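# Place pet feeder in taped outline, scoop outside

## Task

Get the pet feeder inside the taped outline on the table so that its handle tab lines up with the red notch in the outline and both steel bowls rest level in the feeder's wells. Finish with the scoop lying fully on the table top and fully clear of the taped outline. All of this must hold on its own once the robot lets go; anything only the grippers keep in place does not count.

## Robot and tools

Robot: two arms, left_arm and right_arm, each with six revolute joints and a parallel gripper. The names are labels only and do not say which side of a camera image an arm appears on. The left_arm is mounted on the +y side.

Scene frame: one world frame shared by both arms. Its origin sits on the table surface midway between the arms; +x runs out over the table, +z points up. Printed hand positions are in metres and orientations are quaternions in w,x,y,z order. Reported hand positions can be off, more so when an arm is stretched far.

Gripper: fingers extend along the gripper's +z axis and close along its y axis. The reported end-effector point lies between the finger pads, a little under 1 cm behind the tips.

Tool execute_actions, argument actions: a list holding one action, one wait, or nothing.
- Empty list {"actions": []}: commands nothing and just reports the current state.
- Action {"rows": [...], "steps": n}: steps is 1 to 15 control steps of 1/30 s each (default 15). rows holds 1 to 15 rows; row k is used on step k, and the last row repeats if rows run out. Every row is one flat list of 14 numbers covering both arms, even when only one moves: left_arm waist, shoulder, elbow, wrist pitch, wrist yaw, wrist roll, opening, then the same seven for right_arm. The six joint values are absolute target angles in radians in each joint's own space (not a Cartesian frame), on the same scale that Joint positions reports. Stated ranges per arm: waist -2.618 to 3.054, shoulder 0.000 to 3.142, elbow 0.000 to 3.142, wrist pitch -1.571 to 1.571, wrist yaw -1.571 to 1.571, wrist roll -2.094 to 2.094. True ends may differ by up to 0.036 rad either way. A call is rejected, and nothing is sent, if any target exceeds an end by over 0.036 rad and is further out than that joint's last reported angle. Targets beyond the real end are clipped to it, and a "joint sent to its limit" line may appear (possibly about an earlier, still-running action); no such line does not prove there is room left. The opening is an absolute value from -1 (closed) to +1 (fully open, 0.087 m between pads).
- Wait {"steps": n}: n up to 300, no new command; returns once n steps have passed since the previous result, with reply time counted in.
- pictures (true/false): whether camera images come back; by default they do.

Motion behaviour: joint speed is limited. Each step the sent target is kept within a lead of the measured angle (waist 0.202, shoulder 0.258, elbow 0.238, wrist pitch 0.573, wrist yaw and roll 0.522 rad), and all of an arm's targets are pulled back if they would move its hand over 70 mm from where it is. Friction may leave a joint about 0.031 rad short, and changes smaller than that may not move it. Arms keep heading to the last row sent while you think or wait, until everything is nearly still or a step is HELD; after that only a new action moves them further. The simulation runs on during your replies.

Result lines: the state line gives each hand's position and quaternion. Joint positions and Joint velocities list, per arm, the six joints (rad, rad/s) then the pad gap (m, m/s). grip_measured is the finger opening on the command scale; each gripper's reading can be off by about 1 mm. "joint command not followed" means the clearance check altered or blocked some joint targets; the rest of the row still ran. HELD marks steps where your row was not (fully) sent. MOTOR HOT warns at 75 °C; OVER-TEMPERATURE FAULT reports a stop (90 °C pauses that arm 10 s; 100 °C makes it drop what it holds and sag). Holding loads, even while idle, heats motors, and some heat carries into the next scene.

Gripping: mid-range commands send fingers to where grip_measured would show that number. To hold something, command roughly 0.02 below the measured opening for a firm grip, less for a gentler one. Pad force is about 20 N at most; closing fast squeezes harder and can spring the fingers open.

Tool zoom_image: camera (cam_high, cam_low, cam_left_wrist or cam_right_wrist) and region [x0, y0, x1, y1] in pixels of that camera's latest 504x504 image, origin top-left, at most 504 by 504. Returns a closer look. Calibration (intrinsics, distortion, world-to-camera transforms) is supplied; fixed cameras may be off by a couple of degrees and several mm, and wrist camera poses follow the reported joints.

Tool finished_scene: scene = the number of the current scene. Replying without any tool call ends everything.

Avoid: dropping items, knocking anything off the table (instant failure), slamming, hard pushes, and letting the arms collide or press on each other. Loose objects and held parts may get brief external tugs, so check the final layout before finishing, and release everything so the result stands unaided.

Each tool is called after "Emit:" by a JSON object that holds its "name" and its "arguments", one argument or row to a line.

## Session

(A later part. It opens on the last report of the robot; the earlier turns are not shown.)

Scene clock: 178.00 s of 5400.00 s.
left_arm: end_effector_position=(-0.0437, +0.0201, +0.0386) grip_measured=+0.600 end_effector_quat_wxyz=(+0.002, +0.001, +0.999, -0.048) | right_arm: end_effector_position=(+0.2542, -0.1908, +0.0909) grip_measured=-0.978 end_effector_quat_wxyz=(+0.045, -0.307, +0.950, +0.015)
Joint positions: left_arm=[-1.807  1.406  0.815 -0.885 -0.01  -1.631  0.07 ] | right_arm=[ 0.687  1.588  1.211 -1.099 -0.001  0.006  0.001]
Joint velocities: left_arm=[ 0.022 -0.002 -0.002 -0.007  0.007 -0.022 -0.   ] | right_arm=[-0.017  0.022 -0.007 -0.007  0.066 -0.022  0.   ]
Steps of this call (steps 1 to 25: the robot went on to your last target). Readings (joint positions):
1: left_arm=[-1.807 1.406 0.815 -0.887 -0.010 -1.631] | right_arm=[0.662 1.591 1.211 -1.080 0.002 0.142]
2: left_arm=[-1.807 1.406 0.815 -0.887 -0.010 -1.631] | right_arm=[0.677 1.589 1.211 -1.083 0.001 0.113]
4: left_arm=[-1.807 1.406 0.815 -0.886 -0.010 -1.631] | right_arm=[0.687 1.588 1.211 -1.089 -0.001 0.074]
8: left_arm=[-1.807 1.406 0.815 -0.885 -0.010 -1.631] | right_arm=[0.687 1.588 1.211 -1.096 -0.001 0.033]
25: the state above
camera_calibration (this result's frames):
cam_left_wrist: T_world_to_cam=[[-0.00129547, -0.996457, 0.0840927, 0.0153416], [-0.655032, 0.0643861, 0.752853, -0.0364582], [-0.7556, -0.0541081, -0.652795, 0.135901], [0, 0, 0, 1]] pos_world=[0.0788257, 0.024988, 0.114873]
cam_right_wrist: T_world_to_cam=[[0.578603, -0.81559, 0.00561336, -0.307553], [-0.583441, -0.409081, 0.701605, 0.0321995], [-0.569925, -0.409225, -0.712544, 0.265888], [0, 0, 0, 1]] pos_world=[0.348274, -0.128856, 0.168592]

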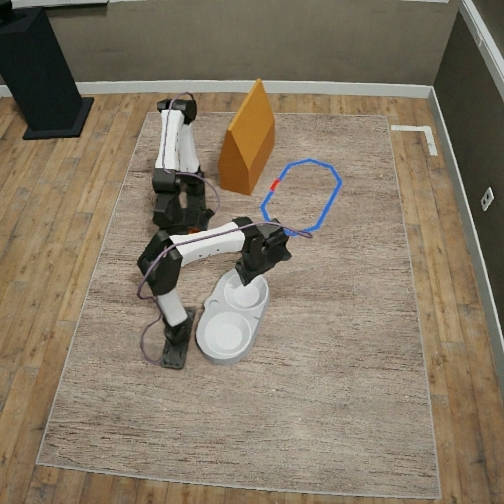

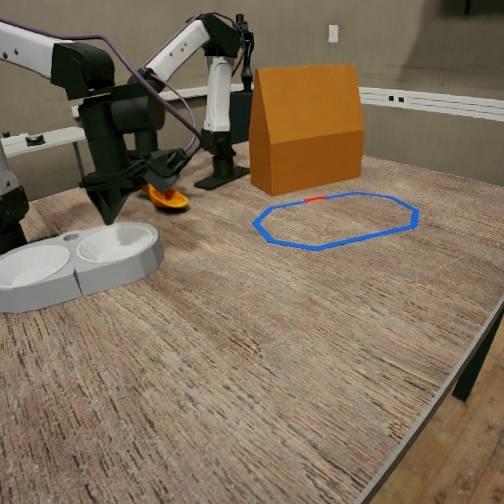

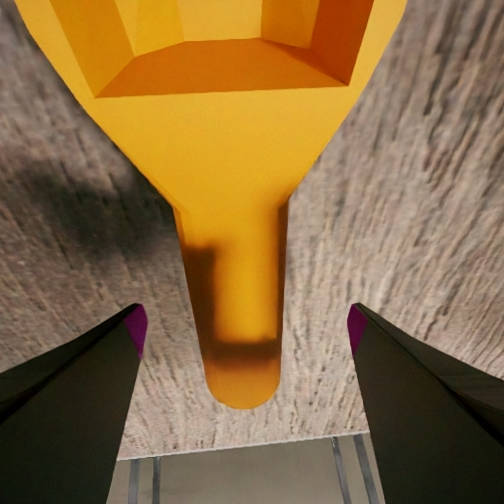

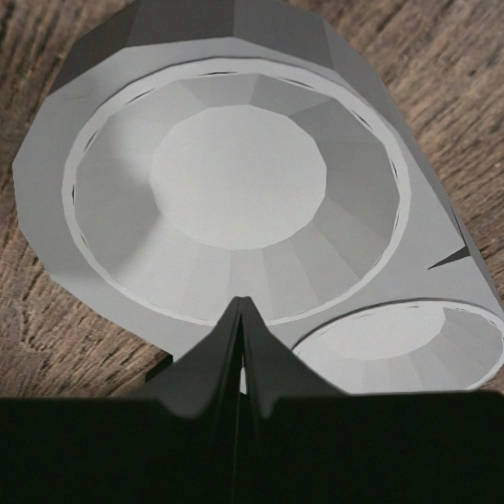

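Emit:
{"name": "execute_actions", "arguments": {
  "actions": [
    {"rows": [[-1.810,1.419,0.806,-0.887,0,-1.636,0.6,0.69,1.591,1.199,-1.082,0,0,-1],[-1.810,1.415,0.819,-0.905,0,-1.636,0.6,0.69,1.594,1.187,-1.065,0,0,-1],[-1.810,1.411,0.832,-0.922,0,-1.636,0.6,0.69,1.597,1.175,-1.049,0,0,-1],[-1.810,1.406,0.845,-0.939,0,-1.636,0.6,0.69,1.600,1.162,-1.032,0,0,-1],[-1.810,1.402,0.858,-0.956,0,-1.636,0.6,0.69,1.603,1.150,-1.015,0,0,-1],[-1.810,1.398,0.871,-0.974,0,-1.636,0.6,0.69,1.606,1.138,-0.998,0,0,-1],[-1.810,1.393,0.884,-0.991,0,-1.636,0.6,0.69,1.609,1.126,-0.981,0,0,-1],[-1.810,1.389,0.897,-1.008,0,-1.636,0.6,0.69,1.611,1.114,-0.965,0,0,-1],[-1.810,1.385,0.910,-1.025,0,-1.636,0.6,0.69,1.614,1.102,-0.948,0,0,-1],[-1.810,1.381,0.923,-1.043,0,-1.636,0.6,0.69,1.617,1.090,-0.931,0,0,-1],[-1.810,1.376,0.936,-1.060,0,-1.636,0.6,0.69,1.620,1.078,-0.914,0,0,-1],[-1.810,1.372,0.949,-1.077,0,-1.636,0.6,0.69,1.623,1.065,-0.897,0,0,-1],[-1.810,1.368,0.962,-1.094,0,-1.636,0.6,0.69,1.626,1.053,-0.881,0,0,-1],[-1.810,1.363,0.975,-1.112,0,-1.636,0.6,0.69,1.629,1.041,-0.864,0,0,-1],[-1.810,1.359,0.988,-1.129,0,-1.636,0.6,0.69,1.632,1.029,-0.847,0,0,-1]], "steps": 15}
  ],
  "pictures": false
}}

Emit:
{"name": "execute_actions", "arguments": {
  "actions": [
    {"rows": [[-1.810,1.359,0.988,-1.129,0,-1.636,0.6,0.702,1.654,1.056,-0.846,0,0,-1],[-1.810,1.359,0.988,-1.129,0,-1.636,0.6,0.714,1.676,1.083,-0.844,0,0,-1],[-1.810,1.359,0.988,-1.129,0,-1.636,0.6,0.726,1.698,1.111,-0.843,0,0,-1],[-1.810,1.359,0.988,-1.129,0,-1.636,0.6,0.738,1.719,1.138,-0.842,0,0,-1],[-1.810,1.359,0.988,-1.129,0,-1.636,0.6,0.751,1.741,1.165,-0.840,0,0,-1],[-1.810,1.359,0.988,-1.129,0,-1.636,0.6,0.763,1.763,1.192,-0.839,0,0,-1],[-1.810,1.359,0.988,-1.129,0,-1.636,0.6,0.775,1.785,1.219,-0.838,0,0,-1],[-1.810,1.359,0.988,-1.129,0,-1.636,0.6,0.787,1.807,1.247,-0.836,0,0,-1],[-1.810,1.359,0.988,-1.129,0,-1.636,0.6,0.799,1.829,1.274,-0.835,0,0,-1],[-1.810,1.359,0.988,-1.129,0,-1.636,0.6,0.811,1.851,1.301,-0.834,0,0,-1],[-1.810,1.359,0.988,-1.129,0,-1.636,0.6,0.823,1.873,1.328,-0.832,0,0,-1],[-1.810,1.359,0.988,-1.129,0,-1.636,0.6,0.835,1.894,1.355,-0.831,0,0,-1],[-1.810,1.359,0.988,-1.129,0,-1.636,0.6,0.847,1.916,1.383,-0.830,0,0,-1],[-1.810,1.359,0.988,-1.129,0,-1.636,0.6,0.860,1.938,1.410,-0.828,0,0,-1],[-1.810,1.359,0.988,-1.129,0,-1.636,0.6,0.872,1.960,1.437,-0.827,0,0,-1]], "steps": 15}
  ],
  "pictures": false
}}

Emit:
{"name": "execute_actions", "arguments": {
  "actions": [
    {"rows": [[-1.810,1.359,0.988,-1.129,0,-1.636,0.6,0.877,1.970,1.450,-0.820,0,0,-1],[-1.810,1.359,0.988,-1.129,0,-1.636,0.6,0.881,1.980,1.464,-0.814,0,0,-1],[-1.810,1.359,0.988,-1.129,0,-1.636,0.6,0.886,1.990,1.477,-0.807,0,0,-1],[-1.810,1.359,0.988,-1.129,0,-1.636,0.6,0.890,2.000,1.491,-0.801,0,0,-1],[-1.810,1.359,0.988,-1.129,0,-1.636,0.6,0.895,2.010,1.504,-0.794,0,0,-1],[-1.810,1.359,0.988,-1.129,0,-1.636,0.6,0.899,2.020,1.518,-0.788,0,0,-1],[-1.810,1.359,0.988,-1.129,0,-1.636,0.6,0.904,2.030,1.531,-0.781,0,0,-1],[-1.810,1.359,0.988,-1.129,0,-1.636,0.6,0.908,2.039,1.545,-0.775,0,0,-1],[-1.810,1.359,0.988,-1.129,0,-1.636,0.6,0.913,2.049,1.558,-0.768,0,0,-1],[-1.810,1.359,0.988,-1.129,0,-1.636,0.6,0.917,2.059,1.572,-0.762,0,0,-1],[-1.810,1.359,0.988,-1.129,0,-1.636,0.6,0.922,2.069,1.585,-0.755,0,0,-1],[-1.810,1.359,0.988,-1.129,0,-1.636,0.6,0.926,2.079,1.599,-0.749,0,0,-1],[-1.810,1.359,0.988,-1.129,0,-1.636,0.6,0.931,2.089,1.612,-0.742,0,0,-1],[-1.810,1.359,0.988,-1.129,0,-1.636,0.6,0.935,2.099,1.626,-0.736,0,0,-1],[-1.810,1.359,0.988,-1.129,0,-1.636,0.6,0.940,2.109,1.639,-0.729,0,0,-1]], "steps": 15}
  ]
}}

Scene clock: 210.37 s of 5400.00 s.
left_arm: end_effector_position=(-0.0440, +0.0154, +0.0764) grip_measured=+0.600 end_effector_quat_wxyz=(+0.002, +0.001, +0.999, -0.048) | right_arm: end_effector_position=(+0.2558, -0.1897, +0.0517) grip_measured=-0.978 end_effector_quat_wxyz=(+0.054, -0.307, +0.950, +0.018)
Joint positions: left_arm=[-1.807  1.382  0.95  -1.043 -0.01  -1.631  0.07 ] | right_arm=[ 0.687  1.61   1.076 -0.924 -0.001  0.005  0.001]
Joint velocities: left_arm=[-0.002 -0.159  0.369 -0.462  0.007 -0.022  0.001] | right_arm=[ 0.002  0.1   -0.349  0.432 -0.066 -0.007  0.   ]
Steps of this call (steps 1 to 15: the robot went on to your last target; steps 16 to 200: nothing new was sent; then 25.20 s passed at rest; steps 201 to 215: all 15 steps of this action). Readings (joint positions):
201: left_arm=[-1.807 1.406 0.815 -0.885 -0.010 -1.631] | right_arm=[0.687 1.588 1.211 -1.099 -0.001 0.006]
202: left_arm=[-1.807 1.406 0.815 -0.885 -0.010 -1.631] | right_arm=[0.687 1.588 1.211 -1.096 -0.001 0.006]
204: left_arm=[-1.807 1.406 0.817 -0.894 -0.010 -1.631] | right_arm=[0.687 1.588 1.208 -1.080 -0.001 0.006]
208: left_arm=[-1.807 1.406 0.857 -0.942 -0.010 -1.631] | right_arm=[0.687 1.588 1.165 -1.027 -0.001 0.005]
215: the state above

Scene clock: 210.87 s of 5400.00 s.
left_arm: end_effector_position=(-0.0434, +0.0246, +0.0842) grip_measured=+0.600 end_effector_quat_wxyz=(+0.003, +0.001, +0.999, -0.033) | right_arm: end_effector_position=(+0.2932, -0.1003, +0.0351) grip_measured=-0.979 end_effector_quat_wxyz=(+0.073, -0.378, +0.923, +0.027)
Joint positions: left_arm=[-1.807  1.368  0.974 -1.11  -0.01  -1.631  0.07 ] | right_arm=[ 0.836  1.907  1.366 -0.875  0.006  0.003  0.001]
Joint velocities: left_arm=[ 0.007  0.012 -0.002  0.022 -0.007 -0.007 -0.001] | right_arm=[ 0.344  0.598  0.838 -0.022 -0.007 -0.037 -0.001]
Steps of this call (steps 1 to 15: all 15 steps of this action). Readings (joint positions):
1: left_arm=[-1.807 1.377 0.961 -1.056 -0.010 -1.631] | right_arm=[0.687 1.617 1.071 -0.916 -0.001 0.005]
2: left_arm=[-1.807 1.372 0.969 -1.065 -0.010 -1.631] | right_arm=[0.689 1.629 1.071 -0.907 -0.001 0.005]
4: left_arm=[-1.807 1.368 0.974 -1.080 -0.010 -1.631] | right_arm=[0.703 1.665 1.084 -0.892 -0.000 0.005]
8: left_arm=[-1.807 1.368 0.974 -1.100 -0.010 -1.631] | right_arm=[0.754 1.760 1.174 -0.875 -0.000 0.005]
15: the state above

Scene clock: 211.37 s of 5400.00 s.
left_arm: end_effector_position=(-0.0434, +0.0251, +0.0842) grip_measured=+0.600 end_effector_quat_wxyz=(+0.003, +0.001, +0.999, -0.033) | right_arm: end_effector_position=(+0.3229, -0.0235, +0.0353) grip_measured=-0.979 end_effector_quat_wxyz=(+0.131, -0.411, +0.900, +0.057)
Joint positions: left_arm=[-1.807  1.368  0.974 -1.112 -0.01  -1.631  0.07 ] | right_arm=[ 0.917  2.068  1.591 -0.808  0.006  0.002  0.001]
Joint velocities: left_arm=[ 0.007  0.012 -0.007  0.007 -0.037 -0.022  0.   ] | right_arm=[ 0.129  0.266  0.403  0.256 -0.051 -0.051 -0.001]
Steps of this call (steps 1 to 15: all 15 steps of this action). Readings (joint positions):
1: left_arm=[-1.807 1.368 0.974 -1.111 -0.010 -1.631] | right_arm=[0.848 1.925 1.391 -0.873 0.006 0.003]
2: left_arm=[-1.807 1.368 0.974 -1.111 -0.010 -1.631] | right_arm=[0.858 1.940 1.412 -0.868 0.006 0.003]
4: left_arm=[-1.807 1.368 0.974 -1.111 -0.010 -1.631] | right_arm=[0.873 1.962 1.443 -0.858 0.006 0.002]
8: left_arm=[-1.807 1.368 0.974 -1.112 -0.010 -1.631] | right_arm=[0.889 2.001 1.496 -0.844 0.006 0.002]
15: the state above
camera_calibration (this result's frames):
cam_left_wrist: T_world_to_cam=[[-0.00142511, -0.998535, 0.0540851, 0.0190439], [-0.656445, 0.0417345, 0.753219, -0.0704127], [-0.754373, -0.0344305, -0.655543, 0.16595], [0, 0, 0, 1]] pos_world=[0.0789929, 0.0276684, 0.160793]
cam_right_wrist: T_world_to_cam=[[0.749392, -0.662044, 0.010462, -0.262271], [-0.555788, -0.620371, 0.553389, 0.171051], [-0.359878, -0.42052, -0.832857, 0.270073], [0, 0, 0, 1]] pos_world=[0.388805, 0.0460512, 0.133018]

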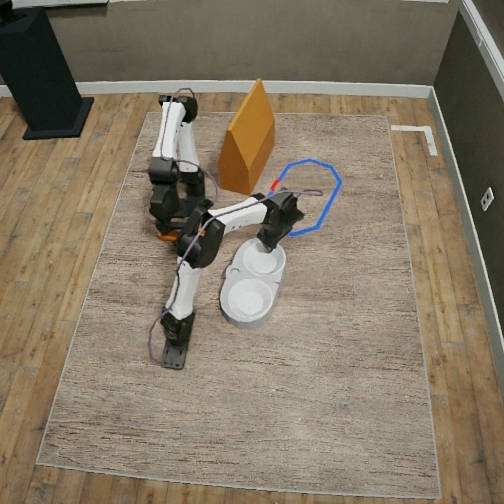

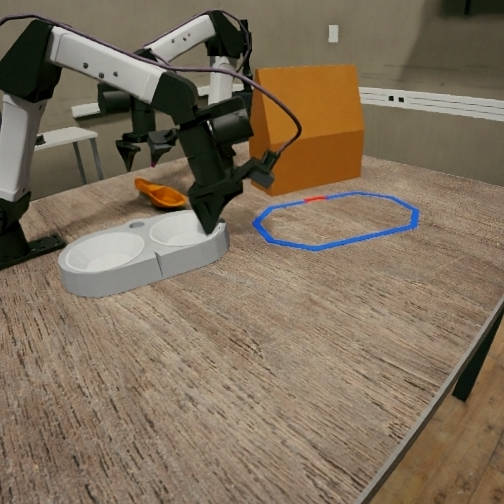

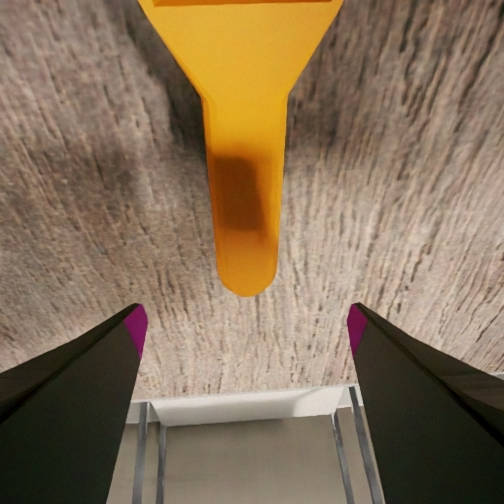

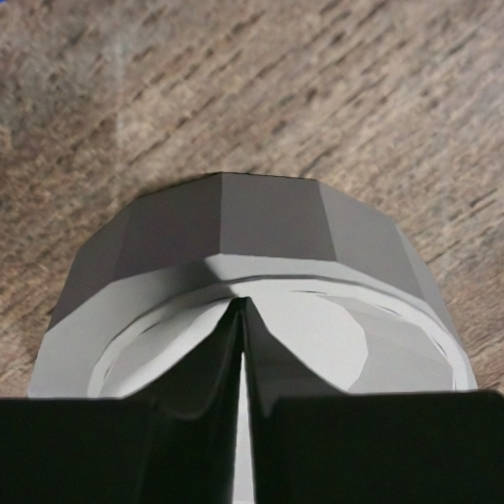

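Emit:
{"name": "execute_actions", "arguments": {
  "actions": [
    {"rows": [[-1.810,1.359,0.988,-1.129,0,-1.636,0.6,0.943,2.121,1.655,-0.724,0,0,-1],[-1.810,1.359,0.988,-1.129,0,-1.636,0.6,0.947,2.133,1.672,-0.718,0,0,-1],[-1.810,1.359,0.988,-1.129,0,-1.636,0.6,0.950,2.144,1.688,-0.713,0,0,-1],[-1.810,1.359,0.988,-1.129,0,-1.636,0.6,0.953,2.156,1.705,-0.708,0,0,-1],[-1.810,1.359,0.988,-1.129,0,-1.636,0.6,0.957,2.168,1.721,-0.702,0,0,-1],[-1.810,1.359,0.988,-1.129,0,-1.636,0.6,0.960,2.180,1.737,-0.697,0,0,-1],[-1.810,1.359,0.988,-1.129,0,-1.636,0.6,0.963,2.192,1.754,-0.692,0,0,-1],[-1.810,1.359,0.988,-1.129,0,-1.636,0.6,0.966,2.203,1.770,-0.686,0,0,-1],[-1.810,1.359,0.988,-1.129,0,-1.636,0.6,0.970,2.215,1.787,-0.681,0,0,-1],[-1.810,1.359,0.988,-1.129,0,-1.636,0.6,0.973,2.227,1.803,-0.676,0,0,-1],[-1.810,1.359,0.988,-1.129,0,-1.636,0.6,0.976,2.239,1.819,-0.670,0,0,-1],[-1.810,1.359,0.988,-1.129,0,-1.636,0.6,0.980,2.251,1.836,-0.665,0,0,-1],[-1.810,1.359,0.988,-1.129,0,-1.636,0.6,0.983,2.262,1.852,-0.660,0,0,-1],[-1.810,1.359,0.988,-1.129,0,-1.636,0.6,0.986,2.274,1.869,-0.654,0,0,-1],[-1.810,1.359,0.988,-1.129,0,-1.636,0.6,0.989,2.286,1.885,-0.649,0,0,-1]], "steps": 15}
  ],
  "pictures": false
}}

Emit:
{"name": "execute_actions", "arguments": {
  "actions": [
    {"rows": [[-1.810,1.359,0.988,-1.129,0,-1.636,0.6,0.992,2.298,1.900,-0.639,0,0,-1],[-1.810,1.359,0.988,-1.129,0,-1.636,0.6,0.994,2.309,1.915,-0.629,0,0,-1],[-1.810,1.359,0.988,-1.129,0,-1.636,0.6,0.997,2.321,1.929,-0.618,0,0,-1],[-1.810,1.359,0.988,-1.129,0,-1.636,0.6,0.999,2.333,1.944,-0.608,0,0,-1],[-1.810,1.359,0.988,-1.129,0,-1.636,0.6,1.002,2.344,1.959,-0.598,0,0,-1],[-1.810,1.359,0.988,-1.129,0,-1.636,0.6,1.004,2.356,1.974,-0.588,0,0,-1],[-1.810,1.359,0.988,-1.129,0,-1.636,0.6,1.007,2.368,1.989,-0.578,0,0,-1],[-1.810,1.359,0.988,-1.129,0,-1.636,0.6,1.009,2.379,2.003,-0.567,0,0,-1],[-1.810,1.359,0.988,-1.129,0,-1.636,0.6,1.011,2.391,2.018,-0.557,0,0,-1],[-1.810,1.359,0.988,-1.129,0,-1.636,0.6,1.014,2.403,2.033,-0.547,0,0,-1],[-1.810,1.359,0.988,-1.129,0,-1.636,0.6,1.016,2.414,2.048,-0.537,0,0,-1],[-1.810,1.359,0.988,-1.129,0,-1.636,0.6,1.019,2.426,2.063,-0.527,0,0,-1],[-1.810,1.359,0.988,-1.129,0,-1.636,0.6,1.021,2.438,2.077,-0.516,0,0,-1],[-1.810,1.359,0.988,-1.129,0,-1.636,0.6,1.024,2.449,2.092,-0.506,0,0,-1],[-1.810,1.359,0.988,-1.129,0,-1.636,0.6,1.026,2.461,2.107,-0.496,0,0,-1]], "steps": 15}
  ],
  "pictures": false
}}

Emit:
{"name": "execute_actions", "arguments": {
  "actions": [
    {"rows": [[-1.810,1.359,0.988,-1.129,0,-1.636,0.6,1.028,2.474,2.124,-0.486,0,0,-1],[-1.810,1.359,0.988,-1.129,0,-1.636,0.6,1.029,2.487,2.140,-0.477,0,0,-1],[-1.810,1.359,0.988,-1.129,0,-1.636,0.6,1.031,2.500,2.157,-0.467,0,0,-1],[-1.810,1.359,0.988,-1.129,0,-1.636,0.6,1.033,2.514,2.174,-0.457,0,0,-1],[-1.810,1.359,0.988,-1.129,0,-1.636,0.6,1.034,2.527,2.190,-0.447,0,0,-1],[-1.810,1.359,0.988,-1.129,0,-1.636,0.6,1.036,2.540,2.207,-0.438,0,0,-1],[-1.810,1.359,0.988,-1.129,0,-1.636,0.6,1.038,2.553,2.224,-0.428,0,0,-1],[-1.810,1.359,0.988,-1.129,0,-1.636,0.6,1.040,2.566,2.240,-0.418,0,0,-1],[-1.810,1.359,0.988,-1.129,0,-1.636,0.6,1.041,2.579,2.257,-0.408,0,0,-1],[-1.810,1.359,0.988,-1.129,0,-1.636,0.6,1.043,2.592,2.274,-0.399,0,0,-1],[-1.810,1.359,0.988,-1.129,0,-1.636,0.6,1.045,2.605,2.290,-0.389,0,0,-1],[-1.810,1.359,0.988,-1.129,0,-1.636,0.6,1.046,2.619,2.307,-0.379,0,0,-1],[-1.810,1.359,0.988,-1.129,0,-1.636,0.6,1.048,2.632,2.324,-0.369,0,0,-1],[-1.810,1.359,0.988,-1.129,0,-1.636,0.6,1.050,2.645,2.340,-0.360,0,0,-1],[-1.810,1.359,0.988,-1.129,0,-1.636,0.6,1.0515,2.658,2.357,-0.350,0,0,-1]], "steps": 15}
  ],
  "pictures": false
}}

Emit:
{"name": "execute_actions", "arguments": {
  "actions": [
    {"steps": 25}
  ]
}}

Scene clock: 220.23 s of 5400.00 s.
left_arm: end_effector_position=(-0.0434, +0.0252, +0.0842) grip_measured=+0.600 end_effector_quat_wxyz=(+0.003, +0.001, +0.999, -0.032) | right_arm: end_effector_position=(+0.3554, +0.0554, +0.0355) grip_measured=-0.979 end_effector_quat_wxyz=(+0.201, -0.429, +0.876, +0.096)
Joint positions: left_arm=[-1.807  1.368  0.974 -1.112 -0.01  -1.631  0.07 ] | right_arm=[ 0.97   2.241  1.834 -0.715  0.006  0.002  0.001]
Joint velocities: left_arm=[ 0.012 -0.007  0.007  0.051  0.022  0.007  0.   ] | right_arm=[ 0.09   0.335  0.466  0.183 -0.007  0.022 -0.001]
Steps of this call (steps 1 to 30: the robot went on to your last target; steps 31 to 100: nothing new was sent; then 5.03 s passed at rest; steps 101 to 115: all 15 steps of this action). Readings (joint positions):
101: left_arm=[-1.807 1.368 0.974 -1.112 -0.010 -1.631] | right_arm=[0.930 2.088 1.616 -0.773 0.006 0.002]
102: left_arm=[-1.807 1.368 0.974 -1.112 -0.010 -1.631] | right_arm=[0.930 2.093 1.623 -0.774 0.006 0.002]
104: left_arm=[-1.807 1.368 0.974 -1.112 -0.010 -1.631] | right_arm=[0.931 2.112 1.650 -0.774 0.006 0.002]
108: left_arm=[-1.807 1.368 0.974 -1.112 -0.010 -1.631] | right_arm=[0.943 2.158 1.718 -0.757 0.006 0.002]
115: the state above

Scene clock: 220.73 s of 5400.00 s.
left_arm: end_effector_position=(-0.0434, +0.0252, +0.0842) grip_measured=+0.600 end_effector_quat_wxyz=(+0.003, +0.001, +0.999, -0.032) | right_arm: end_effector_position=(+0.3877, +0.1324, +0.0361) grip_measured=-0.979 end_effector_quat_wxyz=(+0.283, -0.432, +0.844, +0.143)
Joint positions: left_arm=[-1.807  1.368  0.974 -1.112 -0.01  -1.631  0.07 ] | right_arm=[ 1.007  2.414  2.061 -0.573  0.006  0.002  0.001]
Joint velocities: left_arm=[ 0.007  0.037 -0.012 -0.022  0.037  0.007 -0.   ] | right_arm=[ 0.066  0.33   0.442  0.3    0.037 -0.081  0.   ]
Steps of this call (steps 1 to 15: all 15 steps of this action). Readings (joint positions):
1: left_arm=[-1.807 1.368 0.974 -1.112 -0.010 -1.631] | right_arm=[0.973 2.253 1.850 -0.709 0.006 0.002]
2: left_arm=[-1.807 1.368 0.974 -1.112 -0.010 -1.631] | right_arm=[0.976 2.264 1.866 -0.702 0.006 0.002]
4: left_arm=[-1.807 1.368 0.974 -1.112 -0.010 -1.631] | right_arm=[0.981 2.287 1.897 -0.685 0.006 0.002]
8: left_arm=[-1.807 1.368 0.974 -1.112 -0.010 -1.631] | right_arm=[0.991 2.332 1.956 -0.647 0.006 0.002]
15: the state above

Scene clock: 221.23 s of 5400.00 s.
left_arm: end_effector_position=(-0.0434, +0.0252, +0.0842) grip_measured=+0.600 end_effector_quat_wxyz=(+0.003, +0.001, +0.999, -0.032) | right_arm: end_effector_position=(+0.4168, +0.2043, +0.0365) grip_measured=-0.979 end_effector_quat_wxyz=(+0.367, -0.426, +0.805, +0.192)
Joint positions: left_arm=[-1.807  1.368  0.974 -1.112 -0.01  -1.631  0.07 ] | right_arm=[ 1.034  2.61   2.308 -0.415  0.006  0.002  0.001]
Joint velocities: left_arm=[ 0.002 -0.007 -0.002 -0.007 -0.022 -0.037  0.   ] | right_arm=[ 0.037  0.364  0.466  0.256 -0.051  0.051  0.   ]
Steps of this call (steps 1 to 15: all 15 steps of this action). Readings (joint positions):
1: left_arm=[-1.807 1.368 0.974 -1.112 -0.010 -1.631] | right_arm=[1.009 2.426 2.076 -0.562 0.006 0.002]
2: left_arm=[-1.807 1.368 0.974 -1.112 -0.010 -1.631] | right_arm=[1.012 2.439 2.091 -0.552 0.006 0.002]
4: left_arm=[-1.807 1.368 0.974 -1.112 -0.010 -1.631] | right_arm=[1.016 2.464 2.125 -0.531 0.006 0.002]
8: left_arm=[-1.807 1.368 0.974 -1.112 -0.010 -1.631] | right_arm=[1.023 2.517 2.191 -0.488 0.006 0.002]
15: the state above

Scene clock: 222.07 s of 5400.00 s.
left_arm: end_effector_position=(-0.0434, +0.0252, +0.0842) grip_measured=+0.600 end_effector_quat_wxyz=(+0.003, +0.001, +0.999, -0.032) | right_arm: end_effector_position=(+0.4197, +0.2146, +0.0369) grip_measured=-0.979 end_effector_quat_wxyz=(+0.381, -0.424, +0.797, +0.201)
Joint positions: left_arm=[-1.807  1.368  0.974 -1.112 -0.01  -1.631  0.07 ] | right_arm=[ 1.039  2.634  2.332 -0.378  0.006  0.002  0.001]
Joint velocities: left_arm=[-0.002  0.002 -0.012  0.022  0.037 -0.066  0.   ] | right_arm=[ 0.007  0.002  0.002  0.066 -0.022 -0.007 -0.   ]
Steps of this call (steps 1 to 25: the robot went on to your last target). Readings (joint positions):
1: left_arm=[-1.807 1.368 0.974 -1.112 -0.010 -1.631] | right_arm=[1.035 2.620 2.320 -0.404 0.006 0.002]
2: left_arm=[-1.807 1.368 0.974 -1.112 -0.010 -1.631] | right_arm=[1.037 2.627 2.327 -0.394 0.006 0.002]
4: left_arm=[-1.807 1.368 0.974 -1.112 -0.010 -1.631] | right_arm=[1.039 2.632 2.331 -0.383 0.006 0.002]
8: left_arm=[-1.807 1.368 0.974 -1.112 -0.010 -1.631] | right_arm=[1.039 2.634 2.332 -0.379 0.006 0.002]
25: the state above
camera_calibration (this result's frames):
cam_left_wrist: T_world_to_cam=[[-0.00142639, -0.998556, 0.0537049, 0.0191716], [-0.656463, 0.0414477, 0.753219, -0.070401], [-0.754357, -0.0341809, -0.655574, 0.16595], [0, 0, 0, 1]] pos_world=[0.078997, 0.0277341, 0.16079]
cam_right_wrist: T_world_to_cam=[[0.822664, -0.568526, 0.00102048, -0.227646], [-0.568426, -0.822551, -0.0173497, 0.441378], [0.0107032, 0.0136929, -0.999849, 0.163818], [0, 0, 0, 1]] pos_world=[0.436414, 0.23139, 0.171683]

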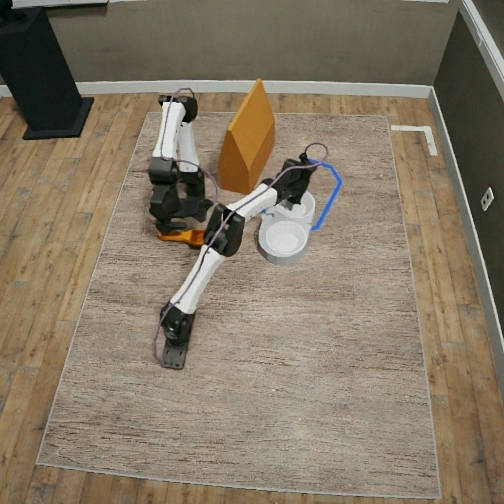

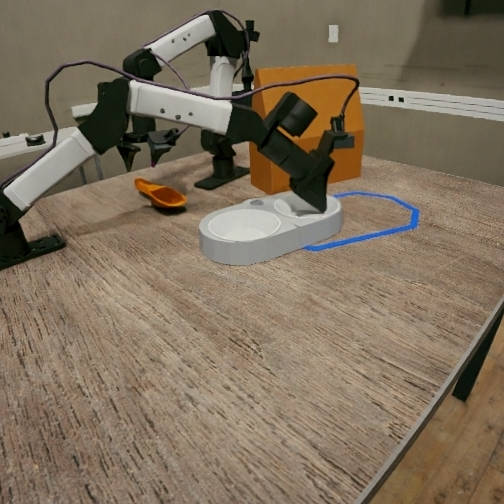

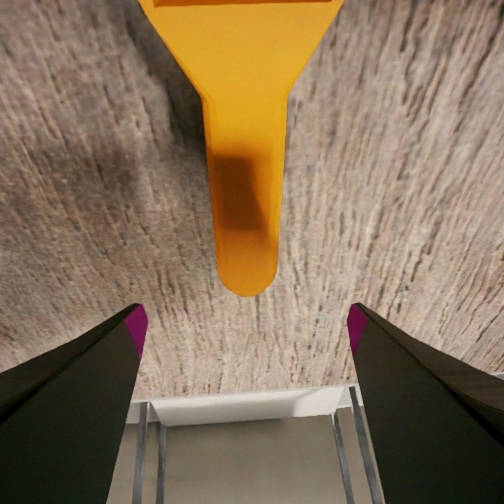

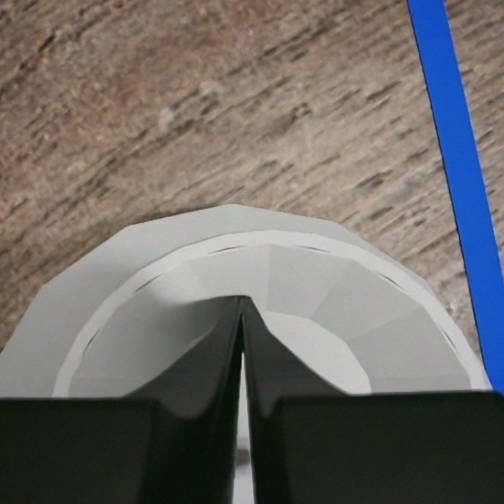

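Emit:
{"name": "execute_actions", "arguments": {
  "actions": [
    {"rows": [[-1.810,1.359,0.988,-1.129,0,-1.636,0.6,1.038,2.612,2.323,-0.412,0,0,-1],[-1.810,1.359,0.988,-1.129,0,-1.636,0.6,1.038,2.590,2.314,-0.446,0,0,-1],[-1.810,1.359,0.988,-1.129,0,-1.636,0.6,1.037,2.568,2.304,-0.481,0,0,-1],[-1.810,1.359,0.988,-1.129,0,-1.636,0.6,1.037,2.546,2.295,-0.515,0,0,-1],[-1.810,1.359,0.988,-1.129,0,-1.636,0.6,1.036,2.524,2.286,-0.549,0,0,-1],[-1.810,1.359,0.988,-1.129,0,-1.636,0.6,1.035,2.502,2.277,-0.583,0,0,-1],[-1.810,1.359,0.988,-1.129,0,-1.636,0.6,1.035,2.480,2.268,-0.617,0,0,-1],[-1.810,1.359,0.988,-1.129,0,-1.636,0.6,1.034,2.457,2.258,-0.652,0,0,-1],[-1.810,1.359,0.988,-1.129,0,-1.636,0.6,1.034,2.435,2.249,-0.686,0,0,-1],[-1.810,1.359,0.988,-1.129,0,-1.636,0.6,1.033,2.413,2.240,-0.720,0,0,-1],[-1.810,1.359,0.988,-1.129,0,-1.636,0.6,1.032,2.391,2.231,-0.754,0,0,-1],[-1.810,1.359,0.988,-1.129,0,-1.636,0.6,1.032,2.369,2.222,-0.788,0,0,-1],[-1.810,1.359,0.988,-1.129,0,-1.636,0.6,1.031,2.347,2.212,-0.823,0,0,-1],[-1.810,1.359,0.988,-1.129,0,-1.636,0.6,1.031,2.325,2.203,-0.857,0,0,-1],[-1.810,1.359,0.988,-1.129,0,-1.636,0.6,1.030,2.303,2.194,-0.891,0,0,-1]], "steps": 15}
  ],
  "pictures": false
}}

Emit:
{"name": "execute_actions", "arguments": {
  "actions": [
    {"rows": [[-1.810,1.359,0.988,-1.129,0,-1.636,0.6,1.017,2.275,2.153,-0.899,0,0,-1],[-1.810,1.359,0.988,-1.129,0,-1.636,0.6,1.005,2.246,2.113,-0.906,0,0,-1],[-1.810,1.359,0.988,-1.129,0,-1.636,0.6,0.992,2.218,2.072,-0.914,0,0,-1],[-1.810,1.359,0.988,-1.129,0,-1.636,0.6,0.980,2.190,2.031,-0.921,0,0,-1],[-1.810,1.359,0.988,-1.129,0,-1.636,0.6,0.967,2.162,1.991,-0.929,0,0,-1],[-1.810,1.359,0.988,-1.129,0,-1.636,0.6,0.955,2.133,1.950,-0.937,0,0,-1],[-1.810,1.359,0.988,-1.129,0,-1.636,0.6,0.942,2.105,1.909,-0.944,0,0,-1],[-1.810,1.359,0.988,-1.129,0,-1.636,0.6,0.930,2.077,1.869,-0.952,0,0,-1],[-1.810,1.359,0.988,-1.129,0,-1.636,0.6,0.917,2.049,1.828,-0.959,0,0,-1],[-1.810,1.359,0.988,-1.129,0,-1.636,0.6,0.905,2.020,1.787,-0.967,0,0,-1],[-1.810,1.359,0.988,-1.129,0,-1.636,0.6,0.892,1.992,1.747,-0.975,0,0,-1],[-1.810,1.359,0.988,-1.129,0,-1.636,0.6,0.880,1.964,1.706,-0.982,0,0,-1],[-1.810,1.359,0.988,-1.129,0,-1.636,0.6,0.867,1.936,1.665,-0.990,0,0,-1],[-1.810,1.359,0.988,-1.129,0,-1.636,0.6,0.855,1.907,1.625,-0.997,0,0,-1],[-1.810,1.359,0.988,-1.129,0,-1.636,0.6,0.842,1.879,1.584,-1.005,0,0,-1]], "steps": 15}
  ],
  "pictures": false
}}

Emit:
{"name": "execute_actions", "arguments": {
  "actions": [
    {"steps": 25}
  ]
}}

Scene clock: 241.43 s of 5400.00 s.
left_arm: end_effector_position=(-0.0434, +0.0252, +0.0842) grip_measured=+0.600 end_effector_quat_wxyz=(+0.003, +0.001, +0.999, -0.032) | right_arm: end_effector_position=(+0.3756, +0.1485, +0.1269) grip_measured=-0.979 end_effector_quat_wxyz=(+0.320, -0.438, +0.823, +0.169)
Joint positions: left_arm=[-1.807  1.368  0.974 -1.112 -0.01  -1.631  0.07 ] | right_arm=[ 1.039  2.34   2.244 -0.735  0.006  0.002  0.001]
Joint velocities: left_arm=[-0.012  0.002 -0.012 -0.051 -0.051 -0.066  0.001] | right_arm=[-0.007 -0.662 -0.247 -0.989  0.007 -0.081  0.   ]
Steps of this call (steps 1 to 15: the robot went on to your last target; steps 16 to 90: nothing new was sent; then 15.87 s passed at rest; steps 91 to 105: all 15 steps of this action). Readings (joint positions):
91: left_arm=[-1.807 1.368 0.974 -1.112 -0.010 -1.631] | right_arm=[1.039 2.632 2.332 -0.382 0.006 0.002]
92: left_arm=[-1.807 1.368 0.974 -1.112 -0.010 -1.631] | right_arm=[1.039 2.628 2.332 -0.391 0.006 0.002]
94: left_arm=[-1.807 1.368 0.974 -1.112 -0.010 -1.631] | right_arm=[1.039 2.607 2.324 -0.428 0.006 0.002]
98: left_arm=[-1.807 1.368 0.974 -1.112 -0.010 -1.631] | right_arm=[1.039 2.520 2.292 -0.531 0.006 0.002]
105: the state above

Scene clock: 241.93 s of 5400.00 s.
left_arm: end_effector_position=(-0.0434, +0.0252, +0.0842) grip_measured=+0.600 end_effector_quat_wxyz=(+0.003, +0.001, +0.999, -0.032) | right_arm: end_effector_position=(+0.3325, -0.0429, +0.1040) grip_measured=-0.979 end_effector_quat_wxyz=(+0.160, -0.387, +0.906, +0.068)
Joint positions: left_arm=[-1.807  1.368  0.974 -1.112 -0.01  -1.631  0.07 ] | right_arm=[ 0.867  1.941  1.673 -0.954  0.002  0.002  0.001]
Joint velocities: left_arm=[-0.007  0.002  0.007  0.022  0.037 -0.066 -0.001] | right_arm=[-0.315 -0.842 -1.15  -0.33  -0.022 -0.022  0.   ]
Steps of this call (steps 1 to 15: all 15 steps of this action). Readings (joint positions):
1: left_arm=[-1.807 1.368 0.974 -1.112 -0.010 -1.631] | right_arm=[1.038 2.315 2.227 -0.760 0.006 0.002]
2: left_arm=[-1.807 1.368 0.974 -1.112 -0.010 -1.631] | right_arm=[1.036 2.287 2.201 -0.780 0.005 0.002]
4: left_arm=[-1.807 1.368 0.974 -1.112 -0.010 -1.631] | right_arm=[1.024 2.229 2.131 -0.816 0.002 0.002]
8: left_arm=[-1.807 1.368 0.974 -1.112 -0.010 -1.631] | right_arm=[0.968 2.126 1.965 -0.876 0.002 0.002]
15: the state above

Scene clock: 242.77 s of 5400.00 s.
left_arm: end_effector_position=(-0.0434, +0.0252, +0.0842) grip_measured=+0.600 end_effector_quat_wxyz=(+0.003, +0.001, +0.999, -0.032) | right_arm: end_effector_position=(+0.3217, -0.0671, +0.1057) grip_measured=-0.979 end_effector_quat_wxyz=(+0.140, -0.378, +0.913, +0.057)
Joint positions: left_arm=[-1.807  1.368  0.974 -1.112 -0.01  -1.631  0.07 ] | right_arm=[ 0.844  1.886  1.614 -0.995  0.002  0.002  0.001]
Joint velocities: left_arm=[-0.002  0.007 -0.017 -0.007 -0.037  0.037  0.   ] | right_arm=[-0.012 -0.007 -0.017  0.022 -0.066  0.037 -0.001]
Steps of this call (steps 1 to 25: the robot went on to your last target). Readings (joint positions):
1: left_arm=[-1.807 1.368 0.974 -1.112 -0.010 -1.631] | right_arm=[0.857 1.916 1.642 -0.968 0.002 0.002]
2: left_arm=[-1.807 1.368 0.974 -1.112 -0.010 -1.631] | right_arm=[0.849 1.900 1.624 -0.982 0.002 0.002]
4: left_arm=[-1.807 1.368 0.974 -1.112 -0.010 -1.631] | right_arm=[0.844 1.888 1.614 -0.994 0.002 0.002]
8: left_arm=[-1.807 1.368 0.974 -1.112 -0.010 -1.631] | right_arm=[0.844 1.886 1.614 -0.995 0.002 0.002]
25: the state above
camera_calibration (this result's frames):
cam_left_wrist: T_world_to_cam=[[-0.00142639, -0.998556, 0.0537049, 0.0191716], [-0.656463, 0.0414477, 0.753219, -0.070401], [-0.754357, -0.0341809, -0.655574, 0.16595], [0, 0, 0, 1]] pos_world=[0.078997, 0.0277341, 0.16079]
cam_right_wrist: T_world_to_cam=[[0.700087, -0.714033, 0.00586778, -0.278103], [-0.603473, -0.587254, 0.5394, 0.123358], [-0.381704, -0.381168, -0.842029, 0.32053], [0, 0, 0, 1]] pos_world=[0.391487, -0.00395632, 0.204988]

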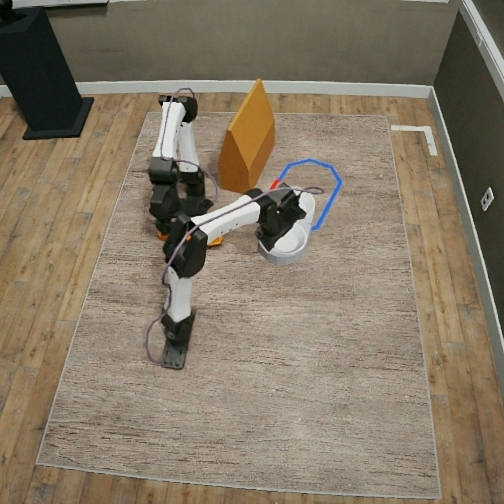

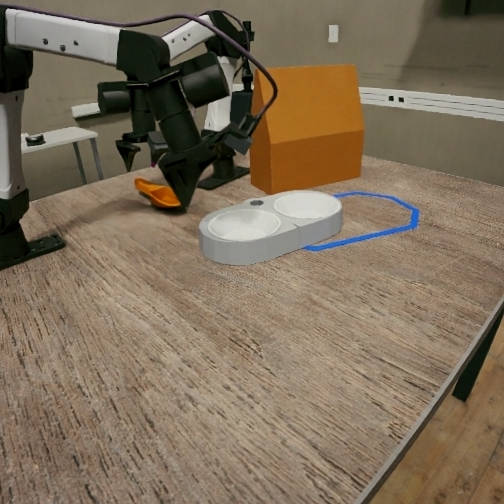

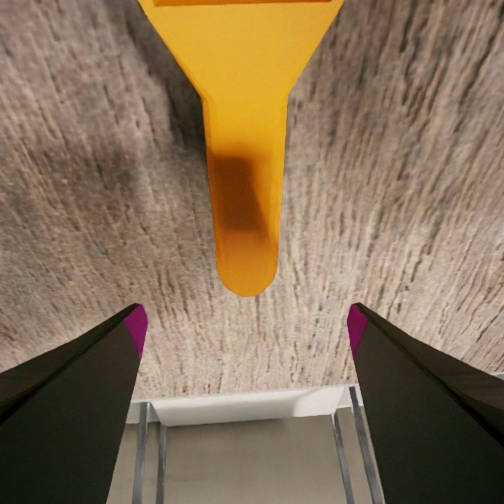

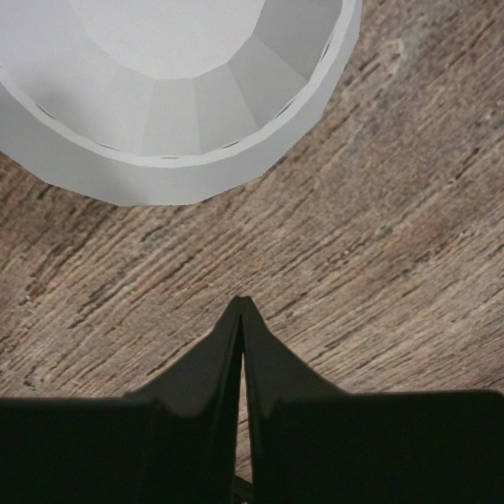

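Emit:
{"name": "zoom_image", "arguments": {
  "camera": "cam_low",
  "region": [180, 170, 440, 280]
}}

Region (180, 170, 440, 280) of cam_low's 504x504 image, scaled by 1.938, with more detail than that image has; it fills the top 213 rows of this view, and the rest is white.

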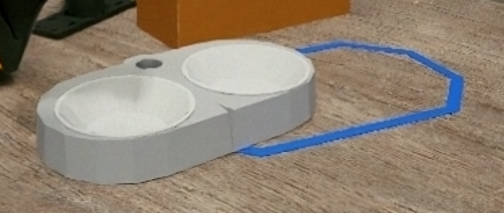

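Emit:
{"name": "zoom_image", "arguments": {
  "camera": "cam_high",
  "region": [240, 150, 360, 270]
}}

Region (240, 150, 360, 270) of cam_high's 504x504 image, scaled by 4.200, with more detail than that image has.

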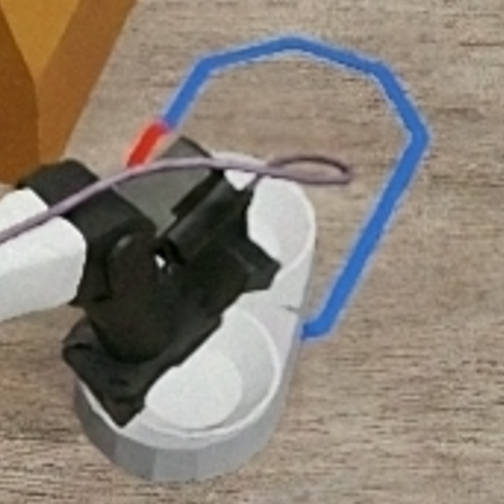

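Emit:
{"name": "execute_actions", "arguments": {
  "actions": [
    {"rows": [[-1.810,1.359,0.988,-1.129,0,-1.636,0.6,0.848,1.908,1.643,-0.995,0,0,-1],[-1.810,1.359,0.988,-1.129,0,-1.636,0.6,0.851,1.930,1.673,-0.994,0,0,-1],[-1.810,1.359,0.988,-1.129,0,-1.636,0.6,0.855,1.952,1.702,-0.994,0,0,-1],[-1.810,1.359,0.988,-1.129,0,-1.636,0.6,0.858,1.974,1.732,-0.994,0,0,-1],[-1.810,1.359,0.988,-1.129,0,-1.636,0.6,0.862,1.996,1.761,-0.993,0,0,-1],[-1.810,1.359,0.988,-1.129,0,-1.636,0.6,0.865,2.018,1.791,-0.993,0,0,-1],[-1.810,1.359,0.988,-1.129,0,-1.636,0.6,0.869,2.040,1.820,-0.993,0,0,-1],[-1.810,1.359,0.988,-1.129,0,-1.636,0.6,0.872,2.062,1.850,-0.992,0,0,-1],[-1.810,1.359,0.988,-1.129,0,-1.636,0.6,0.876,2.084,1.879,-0.992,0,0,-1],[-1.810,1.359,0.988,-1.129,0,-1.636,0.6,0.879,2.106,1.909,-0.992,0,0,-1],[-1.810,1.359,0.988,-1.129,0,-1.636,0.6,0.883,2.128,1.938,-0.991,0,0,-1],[-1.810,1.359,0.988,-1.129,0,-1.636,0.6,0.886,2.150,1.968,-0.991,0,0,-1],[-1.810,1.359,0.988,-1.129,0,-1.636,0.6,0.890,2.172,1.997,-0.991,0,0,-1],[-1.810,1.359,0.988,-1.129,0,-1.636,0.6,0.893,2.194,2.027,-0.990,0,0,-1],[-1.810,1.359,0.988,-1.129,0,-1.636,0.6,0.897,2.216,2.056,-0.990,0,0,-1]], "steps": 15}
  ],
  "pictures": false
}}

Emit:
{"name": "execute_actions", "arguments": {
  "actions": [
    {"rows": [[-1.810,1.359,0.988,-1.129,0,-1.636,0.6,0.897,2.217,2.040,-0.974,0,0,-1],[-1.810,1.359,0.988,-1.129,0,-1.636,0.6,0.897,2.218,2.025,-0.957,0,0,-1],[-1.810,1.359,0.988,-1.129,0,-1.636,0.6,0.897,2.218,2.009,-0.941,0,0,-1],[-1.810,1.359,0.988,-1.129,0,-1.636,0.6,0.897,2.219,1.994,-0.924,0,0,-1],[-1.810,1.359,0.988,-1.129,0,-1.636,0.6,0.897,2.220,1.978,-0.908,0,0,-1],[-1.810,1.359,0.988,-1.129,0,-1.636,0.6,0.897,2.221,1.962,-0.892,0,0,-1],[-1.810,1.359,0.988,-1.129,0,-1.636,0.6,0.897,2.222,1.947,-0.875,0,0,-1],[-1.810,1.359,0.988,-1.129,0,-1.636,0.6,0.897,2.222,1.931,-0.859,0,0,-1],[-1.810,1.359,0.988,-1.129,0,-1.636,0.6,0.897,2.223,1.916,-0.842,0,0,-1],[-1.810,1.359,0.988,-1.129,0,-1.636,0.6,0.897,2.224,1.900,-0.826,0,0,-1],[-1.810,1.359,0.988,-1.129,0,-1.636,0.6,0.897,2.225,1.884,-0.810,0,0,-1],[-1.810,1.359,0.988,-1.129,0,-1.636,0.6,0.897,2.226,1.869,-0.793,0,0,-1],[-1.810,1.359,0.988,-1.129,0,-1.636,0.6,0.897,2.226,1.853,-0.777,0,0,-1],[-1.810,1.359,0.988,-1.129,0,-1.636,0.6,0.897,2.227,1.838,-0.760,0,0,-1],[-1.810,1.359,0.988,-1.129,0,-1.636,0.6,0.897,2.228,1.822,-0.744,0,0,-1]], "steps": 15}
  ],
  "pictures": false
}}

Emit:
{"name": "execute_actions", "arguments": {
  "actions": [
    {"steps": 15}
  ],
  "pictures": false
}}

Emit:
{"name": "execute_actions", "arguments": {
  "actions": [
    {"rows": [[-1.810,1.359,0.988,-1.129,0,-1.636,0.6,0.910,2.224,1.817,-0.746,0,0,-1],[-1.810,1.359,0.988,-1.129,0,-1.636,0.6,0.924,2.221,1.811,-0.747,0,0,-1],[-1.810,1.359,0.988,-1.129,0,-1.636,0.6,0.937,2.217,1.806,-0.749,0,0,-1],[-1.810,1.359,0.988,-1.129,0,-1.636,0.6,0.951,2.213,1.801,-0.751,0,0,-1],[-1.810,1.359,0.988,-1.129,0,-1.636,0.6,0.964,2.210,1.796,-0.753,0,0,-1],[-1.810,1.359,0.988,-1.129,0,-1.636,0.6,0.978,2.206,1.790,-0.754,0,0,-1],[-1.810,1.359,0.988,-1.129,0,-1.636,0.6,0.991,2.202,1.785,-0.756,0,0,-1],[-1.810,1.359,0.988,-1.129,0,-1.636,0.6,1.005,2.199,1.780,-0.758,0,0,-1],[-1.810,1.359,0.988,-1.129,0,-1.636,0.6,1.018,2.195,1.775,-0.760,0,0,-1],[-1.810,1.359,0.988,-1.129,0,-1.636,0.6,1.032,2.191,1.769,-0.761,0,0,-1],[-1.810,1.359,0.988,-1.129,0,-1.636,0.6,1.045,2.188,1.764,-0.763,0,0,-1],[-1.810,1.359,0.988,-1.129,0,-1.636,0.6,1.059,2.184,1.759,-0.765,0,0,-1],[-1.810,1.359,0.988,-1.129,0,-1.636,0.6,1.072,2.180,1.754,-0.767,0,0,-1],[-1.810,1.359,0.988,-1.129,0,-1.636,0.6,1.086,2.177,1.748,-0.768,0,0,-1],[-1.810,1.359,0.988,-1.129,0,-1.636,0.6,1.099,2.173,1.743,-0.770,0,0,-1]], "steps": 15}
  ],
  "pictures": false
}}

Emit:
{"name": "execute_actions", "arguments": {
  "actions": [
    {"steps": 30}
  ]
}}

Scene clock: 285.77 s of 5400.00 s.
left_arm: end_effector_position=(-0.0434, +0.0252, +0.0842) grip_measured=+0.600 end_effector_quat_wxyz=(+0.003, +0.001, +0.999, -0.032) | right_arm: end_effector_position=(+0.3722, +0.0082, +0.1022) grip_measured=-0.979 end_effector_quat_wxyz=(+0.183, -0.391, +0.899, +0.079)
Joint positions: left_arm=[-1.807  1.368  0.974 -1.112 -0.01  -1.631  0.07 ] | right_arm=[ 0.88   2.164  1.986 -0.993  0.002  0.002  0.001]
Joint velocities: left_arm=[ 0.002 -0.022 -0.007 -0.022 -0.022  0.007 -0.001] | right_arm=[ 0.085  0.608  0.823 -0.007  0.066  0.007  0.001]
Steps of this call (steps 1 to 15: the robot went on to your last target; steps 16 to 90: nothing new was sent; then 39.50 s passed at rest; steps 91 to 105: all 15 steps of this action). Readings (joint positions):
91: left_arm=[-1.807 1.368 0.974 -1.112 -0.010 -1.631] | right_arm=[0.844 1.886 1.614 -0.995 0.002 0.002]
92: left_arm=[-1.807 1.368 0.974 -1.112 -0.010 -1.631] | right_arm=[0.844 1.891 1.621 -0.999 0.002 0.002]
94: left_arm=[-1.807 1.368 0.974 -1.112 -0.010 -1.631] | right_arm=[0.844 1.919 1.663 -1.003 0.002 0.002]
98: left_arm=[-1.807 1.368 0.974 -1.112 -0.010 -1.631] | right_arm=[0.851 2.006 1.782 -0.999 0.002 0.002]
105: the state above

Scene clock: 286.27 s of 5400.00 s.
left_arm: end_effector_position=(-0.0434, +0.0252, +0.0842) grip_measured=+0.600 end_effector_quat_wxyz=(+0.003, +0.001, +0.999, -0.032) | right_arm: end_effector_position=(+0.3783, +0.0214, +0.0582) grip_measured=-0.979 end_effector_quat_wxyz=(+0.192, -0.394, +0.895, +0.084)
Joint positions: left_arm=[-1.807  1.368  0.974 -1.112 -0.01  -1.631  0.07 ] | right_arm=[ 0.889  2.206  1.874 -0.817  0.002  0.002  0.001]
Joint velocities: left_arm=[-0.002  0.007  0.007  0.007 -0.007 -0.007  0.001] | right_arm=[-0.002  0.002 -0.427  0.344 -0.095 -0.037 -0.001]
Steps of this call (steps 1 to 15: all 15 steps of this action). Readings (joint positions):
1: left_arm=[-1.807 1.368 0.974 -1.112 -0.010 -1.631] | right_arm=[0.883 2.181 2.005 -0.985 0.002 0.002]
2: left_arm=[-1.807 1.368 0.974 -1.112 -0.010 -1.631] | right_arm=[0.886 2.190 2.009 -0.975 0.002 0.002]
4: left_arm=[-1.807 1.368 0.974 -1.112 -0.010 -1.631] | right_arm=[0.889 2.201 2.009 -0.965 0.002 0.002]
8: left_arm=[-1.807 1.368 0.974 -1.112 -0.010 -1.631] | right_arm=[0.889 2.206 1.986 -0.918 0.002 0.002]
15: the state above

Scene clock: 286.77 s of 5400.00 s.
left_arm: end_effector_position=(-0.0434, +0.0252, +0.0842) grip_measured=+0.600 end_effector_quat_wxyz=(+0.003, +0.001, +0.999, -0.032) | right_arm: end_effector_position=(+0.3827, +0.0263, +0.0484) grip_measured=-0.979 end_effector_quat_wxyz=(+0.202, -0.393, +0.893, +0.089)
Joint positions: left_arm=[-1.807  1.368  0.974 -1.112 -0.01  -1.631  0.07 ] | right_arm=[ 0.889  2.216  1.846 -0.756  0.002  0.002  0.001]
Joint velocities: left_arm=[-0.002  0.007  0.002 -0.037  0.051 -0.037 -0.001] | right_arm=[-0.012  0.012 -0.022  0.037  0.051  0.051 -0.   ]
Steps of this call (steps 1 to 15: the robot went on to your last target). Readings (joint positions):
1: left_arm=[-1.807 1.368 0.974 -1.112 -0.010 -1.631] | right_arm=[0.889 2.207 1.862 -0.806 0.002 0.002]
2: left_arm=[-1.807 1.368 0.974 -1.112 -0.010 -1.631] | right_arm=[0.889 2.210 1.854 -0.798 0.002 0.002]
4: left_arm=[-1.807 1.368 0.974 -1.112 -0.010 -1.631] | right_arm=[0.889 2.215 1.848 -0.785 0.002 0.002]
8: left_arm=[-1.807 1.368 0.974 -1.112 -0.010 -1.631] | right_arm=[0.889 2.216 1.846 -0.768 0.002 0.002]
15: the state above

Scene clock: 287.27 s of 5400.00 s.
left_arm: end_effector_position=(-0.0434, +0.0252, +0.0842) grip_measured=+0.600 end_effector_quat_wxyz=(+0.003, +0.001, +0.999, -0.032) | right_arm: end_effector_position=(+0.3087, +0.0641, +0.0412) grip_measured=-0.979 end_effector_quat_wxyz=(+0.182, -0.471, +0.858, +0.092)
Joint positions: left_arm=[-1.807  1.368  0.974 -1.112 -0.01  -1.631  0.07 ] | right_arm=[ 1.061  2.19   1.783 -0.753  0.014 -0.001  0.001]
Joint velocities: left_arm=[ 0.002  0.002  0.012 -0.007 -0.081  0.051 -0.001] | right_arm=[ 0.335 -0.129 -0.125 -0.051  0.007  0.007 -0.001]
Steps of this call (steps 1 to 15: all 15 steps of this action). Readings (joint positions):
1: left_arm=[-1.807 1.368 0.974 -1.112 -0.010 -1.631] | right_arm=[0.890 2.216 1.846 -0.756 0.002 0.002]
2: left_arm=[-1.807 1.368 0.974 -1.112 -0.010 -1.631] | right_arm=[0.892 2.216 1.846 -0.756 0.002 0.002]
4: left_arm=[-1.807 1.368 0.974 -1.112 -0.010 -1.631] | right_arm=[0.905 2.216 1.843 -0.754 0.002 0.002]
8: left_arm=[-1.807 1.368 0.974 -1.112 -0.010 -1.631] | right_arm=[0.963 2.216 1.819 -0.753 0.002 0.002]
15: the state above

Scene clock: 288.27 s of 5400.00 s.
left_arm: end_effector_position=(-0.0434, +0.0252, +0.0842) grip_measured=+0.600 end_effector_quat_wxyz=(+0.003, +0.001, +0.999, -0.032) | right_arm: end_effector_position=(+0.2938, +0.0714, +0.0426) grip_measured=-0.979 end_effector_quat_wxyz=(+0.181, -0.485, +0.850, +0.095)
Joint positions: left_arm=[-1.807  1.368  0.974 -1.112 -0.01  -1.631  0.07 ] | right_arm=[ 1.095  2.182  1.776 -0.753  0.014 -0.001  0.001]
Joint velocities: left_arm=[-0.002  0.022  0.002  0.037 -0.037 -0.037  0.   ] | right_arm=[ 0.002 -0.007  0.002 -0.007 -0.007  0.022 -0.   ]
Steps of this call (steps 1 to 30: the robot went on to your last target). Readings (joint positions):
1: left_arm=[-1.807 1.368 0.974 -1.112 -0.010 -1.631] | right_arm=[1.072 2.186 1.780 -0.753 0.014 -0.001]
2: left_arm=[-1.807 1.368 0.974 -1.112 -0.010 -1.631] | right_arm=[1.081 2.184 1.777 -0.753 0.014 -0.001]
4: left_arm=[-1.807 1.368 0.974 -1.112 -0.010 -1.631] | right_arm=[1.093 2.182 1.776 -0.753 0.014 -0.001]
8: left_arm=[-1.807 1.368 0.974 -1.112 -0.010 -1.631] | right_arm=[1.095 2.182 1.776 -0.753 0.014 -0.001]
30: the state above
All arms were judged still, so your last target was given up. Only a new action makes them travel on or press farther. Fingers that are still opening or closing keep moving.
camera_calibration (this result's frames):
cam_left_wrist: T_world_to_cam=[[-0.00142639, -0.998556, 0.0537049, 0.0191716], [-0.656463, 0.0414477, 0.753219, -0.070401], [-0.754357, -0.0341809, -0.655574, 0.16595], [0, 0, 0, 1]] pos_world=[0.078997, 0.0277341, 0.16079]
cam_right_wrist: T_world_to_cam=[[0.854381, -0.519361, 0.0172346, -0.219049], [-0.471624, -0.761072, 0.445355, 0.199615], [-0.218183, -0.388631, -0.895188, 0.264285], [0, 0, 0, 1]] pos_world=[0.338957, 0.140865, 0.151461]

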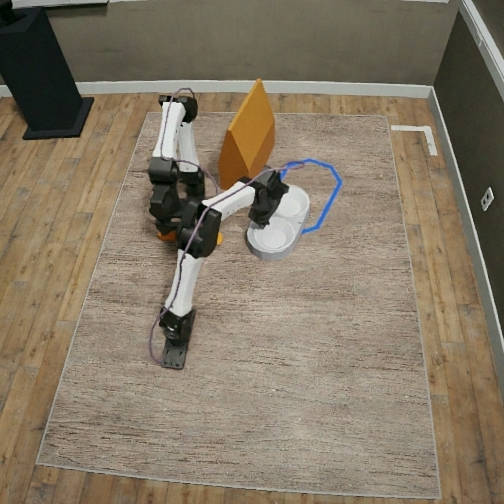

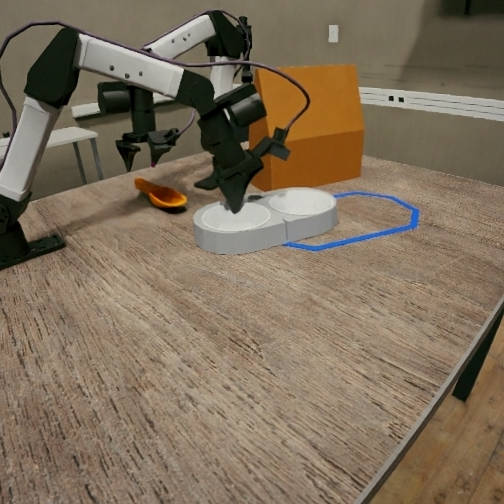

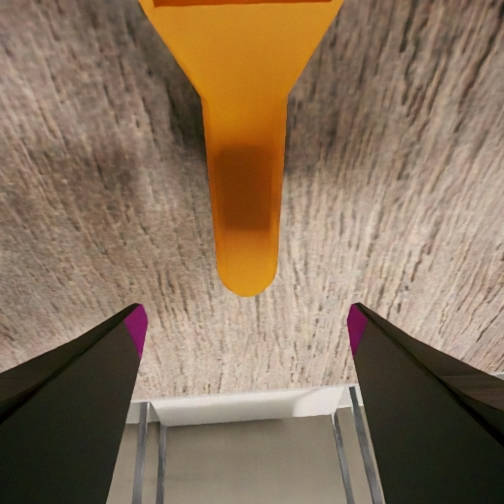

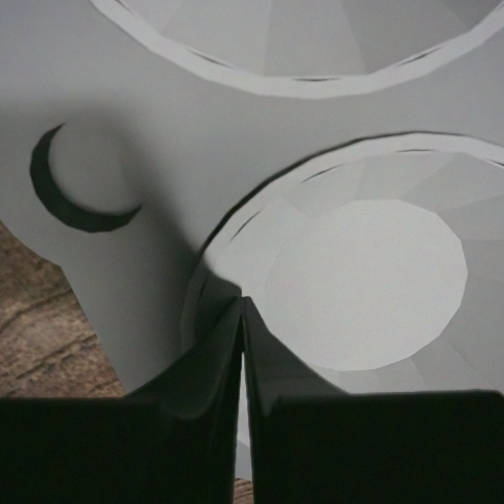

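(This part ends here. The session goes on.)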